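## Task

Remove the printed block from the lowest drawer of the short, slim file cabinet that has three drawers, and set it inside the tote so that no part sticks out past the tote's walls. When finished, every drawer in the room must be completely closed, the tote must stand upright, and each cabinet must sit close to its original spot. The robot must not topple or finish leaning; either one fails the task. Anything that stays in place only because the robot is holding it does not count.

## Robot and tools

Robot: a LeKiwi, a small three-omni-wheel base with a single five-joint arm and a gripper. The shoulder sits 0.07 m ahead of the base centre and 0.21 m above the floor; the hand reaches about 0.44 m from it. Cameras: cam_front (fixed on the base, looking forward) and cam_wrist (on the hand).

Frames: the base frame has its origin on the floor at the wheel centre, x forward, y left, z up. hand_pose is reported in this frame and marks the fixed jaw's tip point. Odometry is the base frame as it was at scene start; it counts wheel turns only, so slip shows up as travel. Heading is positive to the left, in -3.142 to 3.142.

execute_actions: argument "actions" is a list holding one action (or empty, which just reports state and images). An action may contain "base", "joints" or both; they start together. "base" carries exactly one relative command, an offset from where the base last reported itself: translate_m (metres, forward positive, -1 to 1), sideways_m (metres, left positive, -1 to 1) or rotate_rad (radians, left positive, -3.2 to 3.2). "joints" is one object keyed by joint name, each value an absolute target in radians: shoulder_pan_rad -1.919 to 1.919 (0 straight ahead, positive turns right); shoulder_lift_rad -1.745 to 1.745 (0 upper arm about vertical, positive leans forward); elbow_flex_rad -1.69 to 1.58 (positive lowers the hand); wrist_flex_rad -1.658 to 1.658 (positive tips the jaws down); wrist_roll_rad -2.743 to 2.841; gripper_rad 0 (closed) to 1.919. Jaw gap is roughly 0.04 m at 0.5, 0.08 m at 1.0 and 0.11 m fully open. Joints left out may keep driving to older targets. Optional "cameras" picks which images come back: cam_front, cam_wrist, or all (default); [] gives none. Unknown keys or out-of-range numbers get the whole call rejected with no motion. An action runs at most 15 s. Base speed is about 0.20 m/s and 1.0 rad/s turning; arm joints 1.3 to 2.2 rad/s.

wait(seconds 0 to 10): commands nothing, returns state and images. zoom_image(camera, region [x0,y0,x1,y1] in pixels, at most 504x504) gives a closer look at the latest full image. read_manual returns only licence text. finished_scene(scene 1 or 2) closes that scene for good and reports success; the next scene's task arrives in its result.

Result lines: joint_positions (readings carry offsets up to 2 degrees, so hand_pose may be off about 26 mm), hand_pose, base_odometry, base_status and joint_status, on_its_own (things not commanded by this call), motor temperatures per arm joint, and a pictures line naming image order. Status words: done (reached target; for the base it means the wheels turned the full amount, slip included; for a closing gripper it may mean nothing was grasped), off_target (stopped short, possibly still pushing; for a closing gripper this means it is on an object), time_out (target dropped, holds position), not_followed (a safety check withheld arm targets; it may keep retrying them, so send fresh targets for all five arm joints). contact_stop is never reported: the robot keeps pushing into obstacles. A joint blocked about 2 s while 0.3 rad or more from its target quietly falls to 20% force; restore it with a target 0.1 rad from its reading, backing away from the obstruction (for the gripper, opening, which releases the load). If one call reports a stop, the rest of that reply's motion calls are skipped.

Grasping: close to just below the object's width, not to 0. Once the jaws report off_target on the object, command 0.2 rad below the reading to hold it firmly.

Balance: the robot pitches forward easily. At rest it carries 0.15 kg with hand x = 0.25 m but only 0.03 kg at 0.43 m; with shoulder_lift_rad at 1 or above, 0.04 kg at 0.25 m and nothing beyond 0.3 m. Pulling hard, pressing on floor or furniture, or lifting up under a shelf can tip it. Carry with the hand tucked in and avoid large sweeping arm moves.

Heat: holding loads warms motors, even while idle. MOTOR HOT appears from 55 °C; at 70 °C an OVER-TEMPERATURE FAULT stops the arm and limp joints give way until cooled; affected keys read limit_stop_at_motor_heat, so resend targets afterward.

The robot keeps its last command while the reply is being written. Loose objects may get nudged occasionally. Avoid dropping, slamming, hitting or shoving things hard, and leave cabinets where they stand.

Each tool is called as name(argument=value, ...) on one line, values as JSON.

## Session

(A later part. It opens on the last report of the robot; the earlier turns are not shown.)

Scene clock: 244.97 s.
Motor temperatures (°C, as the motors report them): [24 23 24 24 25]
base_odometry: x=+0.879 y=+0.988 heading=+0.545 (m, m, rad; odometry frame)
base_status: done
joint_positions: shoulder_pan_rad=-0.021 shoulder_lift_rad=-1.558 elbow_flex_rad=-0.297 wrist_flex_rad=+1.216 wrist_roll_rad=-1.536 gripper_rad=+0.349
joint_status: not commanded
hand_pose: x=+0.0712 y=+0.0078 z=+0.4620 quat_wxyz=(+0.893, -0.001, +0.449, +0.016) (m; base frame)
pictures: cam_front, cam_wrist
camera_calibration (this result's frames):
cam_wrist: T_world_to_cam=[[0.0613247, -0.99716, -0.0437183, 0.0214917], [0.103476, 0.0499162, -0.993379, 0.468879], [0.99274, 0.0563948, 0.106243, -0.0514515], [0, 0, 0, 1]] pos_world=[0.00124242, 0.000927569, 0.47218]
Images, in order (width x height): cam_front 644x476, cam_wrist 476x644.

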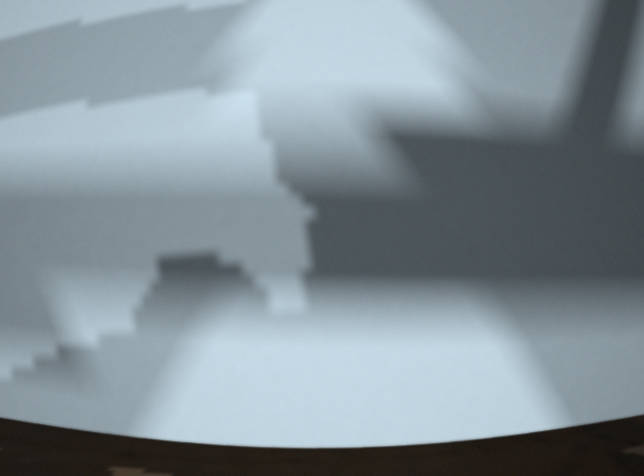

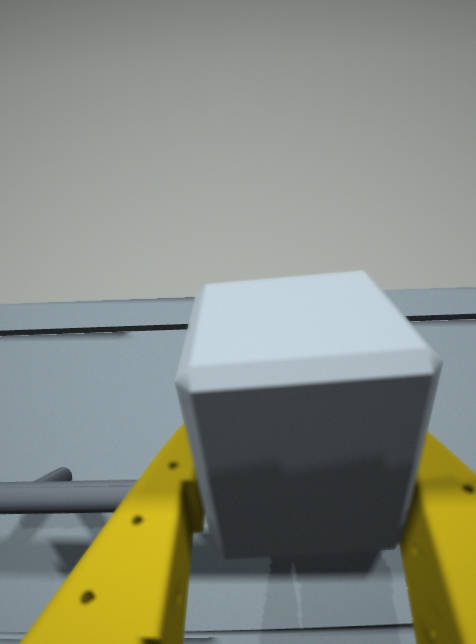

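execute_actions(actions=[{"base":{"translate_m":0.036}}])

execute_actions(actions=[{"base":{"translate_m":-0.2}}])

Scene clock: 262.57 s.
Motor temperatures (°C, as the motors report them): [24 23 24 24 25]
base_odometry: x=+0.910 y=+1.006 heading=+0.545 (m, m, rad; odometry frame)
base_status: done
joint_positions: shoulder_pan_rad=-0.021 shoulder_lift_rad=-1.558 elbow_flex_rad=-0.297 wrist_flex_rad=+1.216 wrist_roll_rad=-1.536 gripper_rad=+0.349
joint_status: not commanded
hand_pose: x=+0.0712 y=+0.0078 z=+0.4620 quat_wxyz=(+0.893, -0.001, +0.449, +0.016) (m; base frame)
pictures: cam_front, cam_wrist
camera_calibration (this result's frames):
cam_wrist: T_world_to_cam=[[0.0613247, -0.99716, -0.0437183, 0.0214917], [0.103476, 0.0499162, -0.993379, 0.468879], [0.99274, 0.0563948, 0.106243, -0.0514515], [0, 0, 0, 1]] pos_world=[0.00124242, 0.000927569, 0.47218]
Images, in order (width x height): cam_front 644x476, cam_wrist 476x644.

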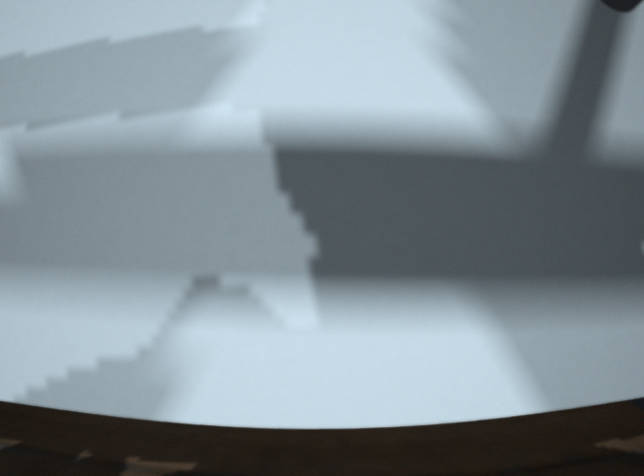

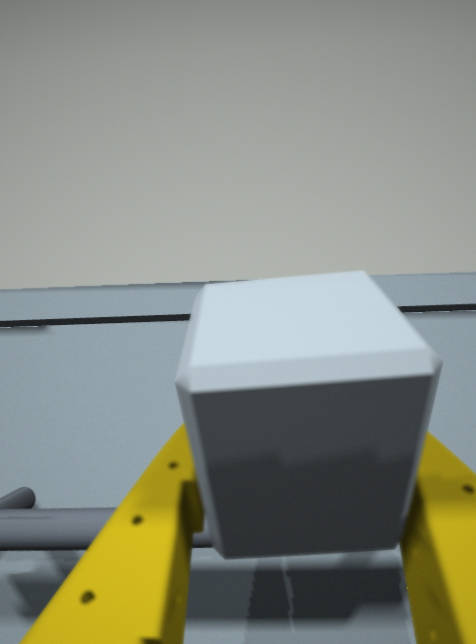

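Scene clock: 264.53 s.
Motor temperatures (°C, as the motors report them): [24 23 24 24 25]
base_odometry: x=+0.739 y=+0.903 heading=+0.545 (m, m, rad; odometry frame)
base_status: done
joint_positions: shoulder_pan_rad=-0.021 shoulder_lift_rad=-1.558 elbow_flex_rad=-0.297 wrist_flex_rad=+1.216 wrist_roll_rad=-1.536 gripper_rad=+0.349
joint_status: not commanded
hand_pose: x=+0.0712 y=+0.0078 z=+0.4620 quat_wxyz=(+0.893, -0.001, +0.449, +0.016) (m; base frame)
pictures: cam_front, cam_wrist
camera_calibration (this result's frames):
cam_wrist: T_world_to_cam=[[0.0613247, -0.99716, -0.0437183, 0.0214917], [0.103476, 0.0499162, -0.993379, 0.468879], [0.99274, 0.0563948, 0.106243, -0.0514515], [0, 0, 0, 1]] pos_world=[0.00124242, 0.000927569, 0.47218]
Images, in order (width x height): cam_front 644x476, cam_wrist 476x644.

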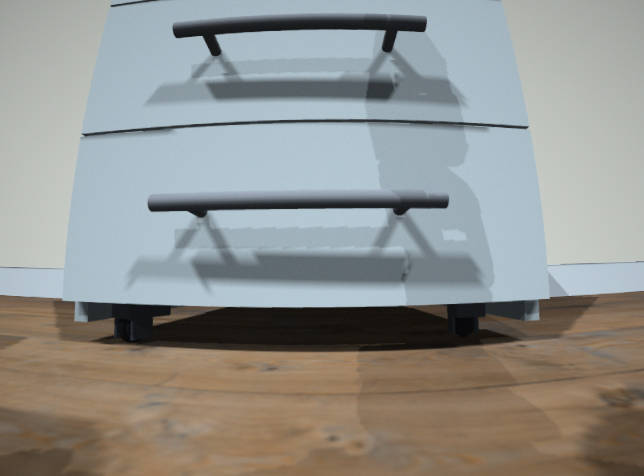

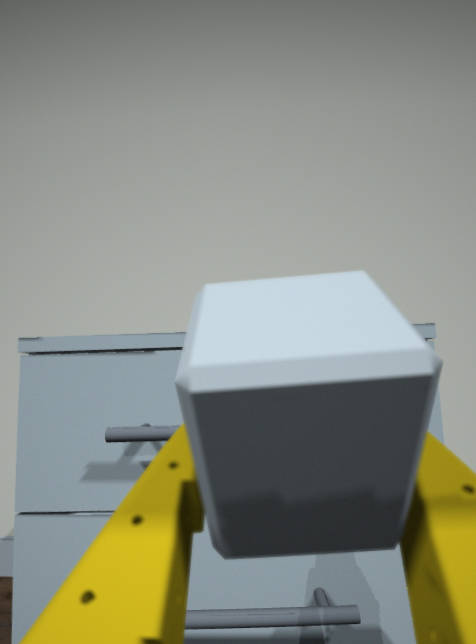

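execute_actions(actions=[{"base":{"rotate_rad":-1.5}}], cameras=["cam_front"])

execute_actions(actions=[{"base":{"translate_m":1.0}}], cameras=["cam_front"])

Scene clock: 273.83 s.
Motor temperatures (°C, as the motors report them): [24 23 24 24 25]
base_odometry: x=+0.739 y=+0.903 heading=-0.952 (m, m, rad; odometry frame)
base_status: done
joint_positions: shoulder_pan_rad=-0.021 shoulder_lift_rad=-1.559 elbow_flex_rad=-0.297 wrist_flex_rad=+1.214 wrist_roll_rad=-1.536 gripper_rad=+0.349
joint_status: not commanded
hand_pose: x=+0.0707 y=+0.0078 z=+0.4622 quat_wxyz=(+0.894, -0.001, +0.448, +0.016) (m; base frame)
pictures: cam_front
Images, in order (width x height): cam_front 644x476.

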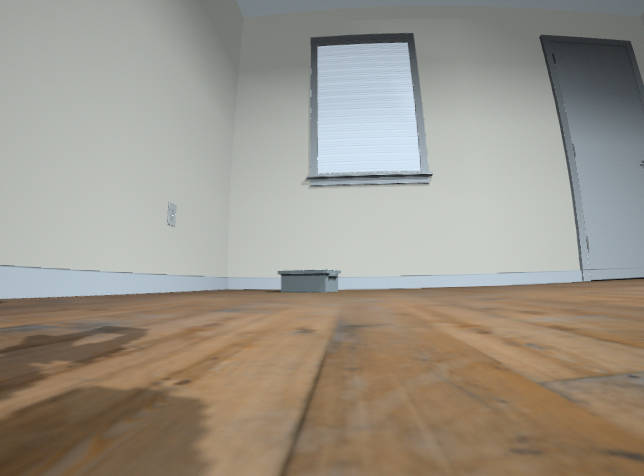

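Scene clock: 279.80 s.
Motor temperatures (°C, as the motors report them): [24 23 24 24 25]
base_odometry: x=+1.319 y=+0.089 heading=-0.951 (m, m, rad; odometry frame)
base_status: done
joint_positions: shoulder_pan_rad=-0.021 shoulder_lift_rad=-1.559 elbow_flex_rad=-0.297 wrist_flex_rad=+1.214 wrist_roll_rad=-1.536 gripper_rad=+0.349
joint_status: not commanded
hand_pose: x=+0.0707 y=+0.0078 z=+0.4622 quat_wxyz=(+0.894, -0.001, +0.448, +0.016) (m; base frame)
pictures: cam_front
Images, in order (width x height): cam_front 644x476.

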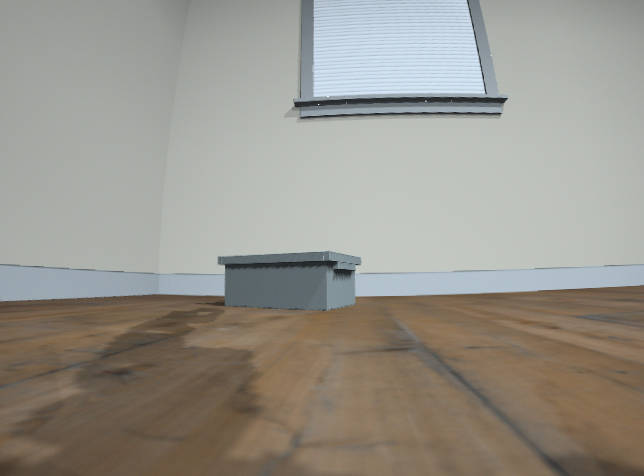

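execute_actions(actions=[{"base":{"translate_m":0.56},"joints":{"shoulder_pan_rad":-0.22,"shoulder_lift_rad":-0.3,"elbow_flex_rad":0.0,"wrist_flex_rad":1.4}}])

Scene clock: 291.43 s.
Motor temperatures (°C, as the motors report them): [24 23 24 24 25]
base_odometry: x=+1.644 y=-0.367 heading=-0.952 (m, m, rad; odometry frame)
base_status: done
joint_positions: shoulder_pan_rad=-0.210 shoulder_lift_rad=-0.294 elbow_flex_rad=+0.009 wrist_flex_rad=+1.398 wrist_roll_rad=-1.536 gripper_rad=+0.349
joint_status: all done
hand_pose: x=+0.2839 y=+0.0540 z=+0.2237 quat_wxyz=(+0.226, -0.095, +0.969, +0.025) (m; base frame)
pictures: cam_front, cam_wrist
camera_calibration (this result's frames):
cam_wrist: T_world_to_cam=[[0.158479, -0.986845, -0.0319495, 0.0133429], [-0.984102, -0.160501, 0.0760423, 0.288752], [-0.0801699, 0.0193904, -0.996593, 0.313393], [0, 0, 0, 1]] pos_world=[0.307171, 0.0534354, 0.290794]
Images, in order (width x height): cam_front 644x476, cam_wrist 476x644.

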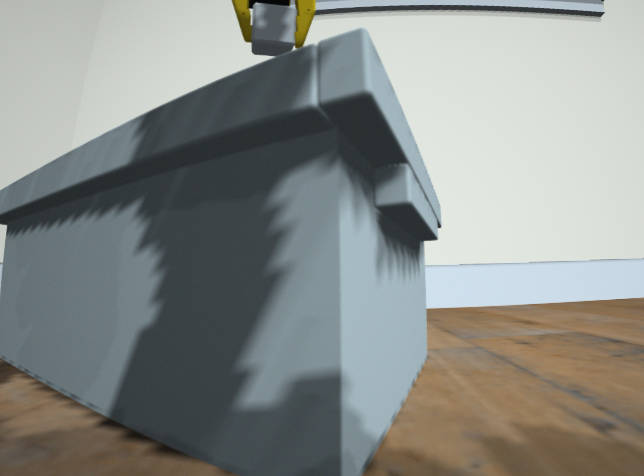

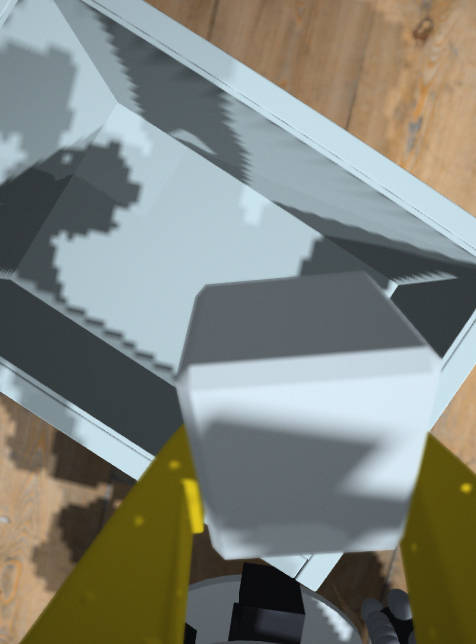

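execute_actions(actions=[{"joints":{"shoulder_lift_rad":0.2,"elbow_flex_rad":0.0,"wrist_flex_rad":1.33}}], cameras=[])

execute_actions(actions=[{"joints":{"shoulder_lift_rad":0.62,"elbow_flex_rad":0.15,"wrist_flex_rad":0.78}}])

Scene clock: 307.83 s.
Motor temperatures (°C, as the motors report them): [24 23 24 24 25]
base_odometry: x=+1.644 y=-0.367 heading=-0.952 (m, m, rad; odometry frame)
base_status: not commanded
joint_positions: shoulder_pan_rad=-0.210 shoulder_lift_rad=+0.212 elbow_flex_rad=+0.009 wrist_flex_rad=+1.338 wrist_roll_rad=-1.536 gripper_rad=+0.349
joint_status: all done
hand_pose: x=+0.2767 y=+0.0525 z=+0.1280 quat_wxyz=(+0.006, -0.097, +0.995, +0.001) (m; base frame)
pictures: none
No camera images: the call's "cameras" was empty. Leave "cameras" out to get every camera's image.

Scene clock: 308.90 s.
Motor temperatures (°C, as the motors report them): [24 23 24 24 25]
base_odometry: x=+1.644 y=-0.367 heading=-0.952 (m, m, rad; odometry frame)
base_status: not commanded
joint_positions: shoulder_pan_rad=-0.210 shoulder_lift_rad=+0.634 elbow_flex_rad=+0.153 wrist_flex_rad=+0.789 wrist_roll_rad=-1.536 gripper_rad=+0.349
joint_status: all done
hand_pose: x=+0.2782 y=+0.0528 z=+0.0306 quat_wxyz=(-0.003, -0.097, +0.995, +0.000) (m; base frame)
pictures: cam_front, cam_wrist
camera_calibration (this result's frames):
cam_wrist: T_world_to_cam=[[0.149699, -0.988713, -0.00610824, 0.00863194], [-0.848187, -0.131592, 0.513091, 0.244907], [-0.508104, -0.0716284, -0.858312, 0.24019], [0, 0, 0, 1]] pos_world=[0.328476, 0.0579668, 0.0805507]
Images, in order (width x height): cam_front 644x476, cam_wrist 476x644.

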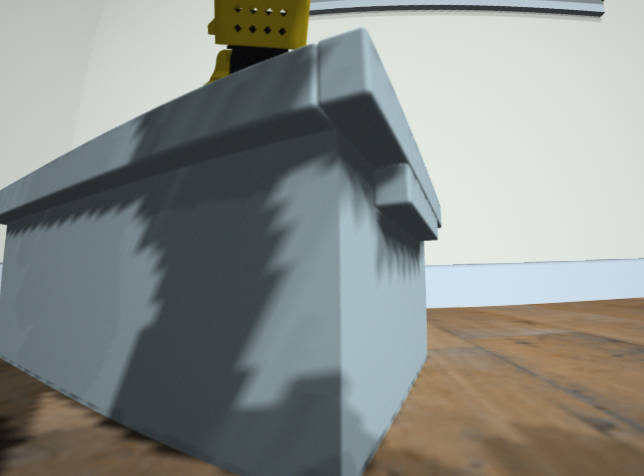

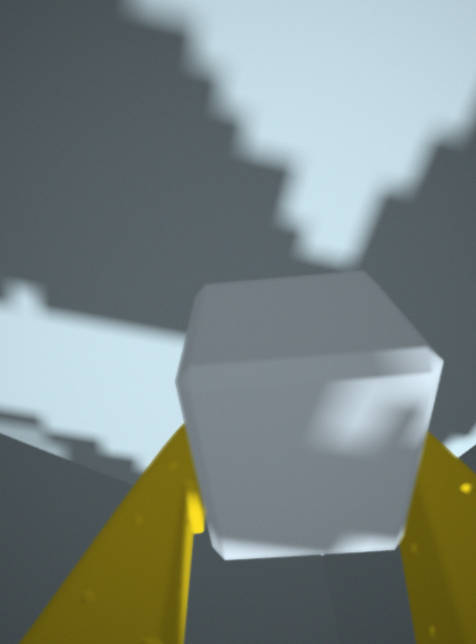

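execute_actions(actions=[{"joints":{"shoulder_lift_rad":0.66,"wrist_flex_rad":0.74}}], cameras=[])

execute_actions(actions=[{"joints":{"gripper_rad":0.55}}], cameras=["cam_wrist"])

execute_actions(actions=[{"joints":{"shoulder_lift_rad":0.1,"elbow_flex_rad":-0.05,"wrist_flex_rad":1.45}}])

Scene clock: 318.30 s.
Motor temperatures (°C, as the motors report them): [24 23 24 24 25]
base_odometry: x=+1.644 y=-0.367 heading=-0.952 (m, m, rad; odometry frame)
base_status: not commanded
joint_positions: shoulder_pan_rad=-0.210 shoulder_lift_rad=+0.674 elbow_flex_rad=+0.153 wrist_flex_rad=+0.749 wrist_roll_rad=-1.536 gripper_rad=+0.349
joint_status: all done
hand_pose: x=+0.2774 y=+0.0526 z=+0.0231 quat_wxyz=(-0.003, -0.097, +0.995, +0.000) (m; base frame)
pictures: none
No camera images: the call's "cameras" was empty. Leave "cameras" out to get every camera's image.

Scene clock: 319.03 s.
Motor temperatures (°C, as the motors report them): [24 23 24 24 25]
base_odometry: x=+1.644 y=-0.367 heading=-0.952 (m, m, rad; odometry frame)
base_status: not commanded
joint_positions: shoulder_pan_rad=-0.210 shoulder_lift_rad=+0.674 elbow_flex_rad=+0.153 wrist_flex_rad=+0.749 wrist_roll_rad=-1.536 gripper_rad=+0.538
joint_status: all done
hand_pose: x=+0.2774 y=+0.0526 z=+0.0231 quat_wxyz=(-0.003, -0.097, +0.995, +0.000) (m; base frame)
pictures: cam_wrist
camera_calibration (this result's frames):
cam_wrist: T_world_to_cam=[[0.149699, -0.988713, -0.00610824, 0.00853532], [-0.848187, -0.131592, 0.513091, 0.248014], [-0.508104, -0.0716284, -0.858312, 0.233322], [0, 0, 0, 1]] pos_world=[0.327636, 0.0577882, 0.0730616]
Images, in order (width x height): cam_wrist 476x644.

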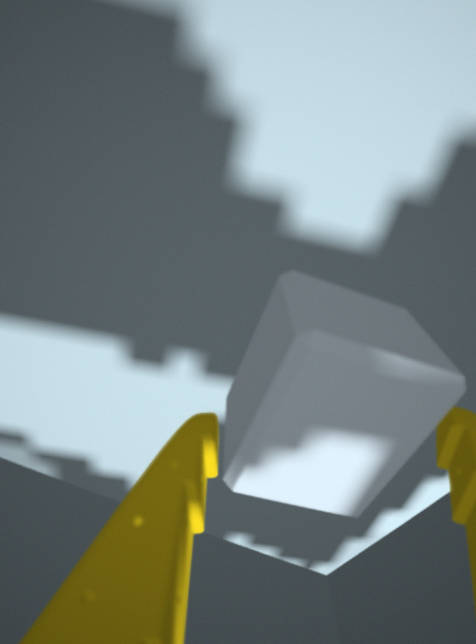

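Scene clock: 320.20 s.
Motor temperatures (°C, as the motors report them): [24 23 24 24 25]
base_odometry: x=+1.644 y=-0.367 heading=-0.952 (m, m, rad; odometry frame)
base_status: not commanded
joint_positions: shoulder_pan_rad=-0.210 shoulder_lift_rad=+0.143 elbow_flex_rad=-0.022 wrist_flex_rad=+1.441 wrist_roll_rad=-1.536 gripper_rad=+0.538
joint_status: all done
hand_pose: x=+0.2708 y=+0.0512 z=+0.1446 quat_wxyz=(+0.004, -0.097, +0.995, +0.000) (m; base frame)
pictures: cam_front, cam_wrist
camera_calibration (this result's frames):
cam_wrist: T_world_to_cam=[[0.149787, -0.988694, -0.00692588, 0.00896959], [-0.855035, -0.133049, 0.501211, 0.183496], [-0.496466, -0.0691531, -0.865297, 0.331901], [0, 0, 0, 1]] pos_world=[0.32033, 0.0562341, 0.195285]
Images, in order (width x height): cam_front 644x476, cam_wrist 476x644.

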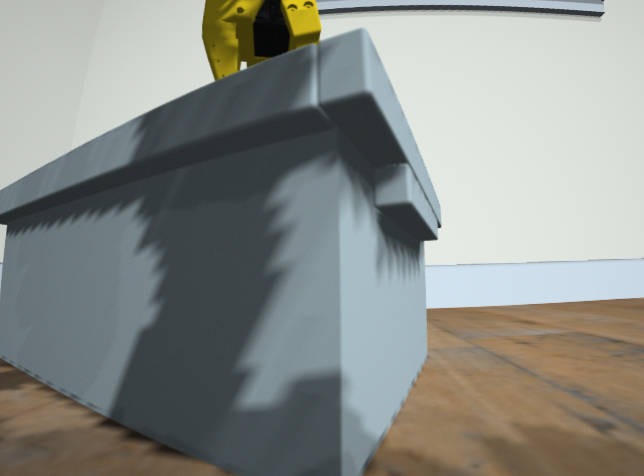

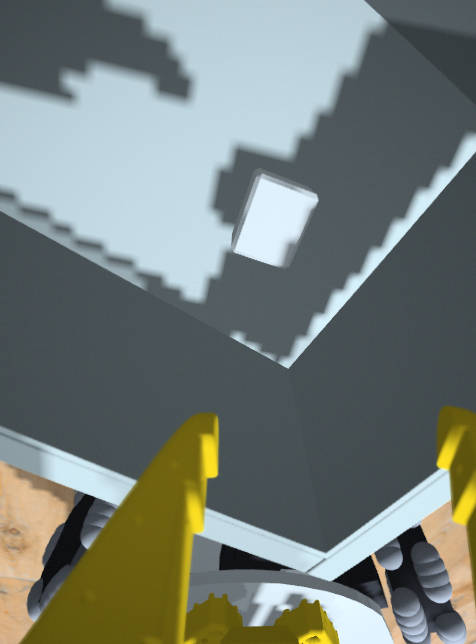

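finished_scene(scene=1)

The scene is finished: the task was done.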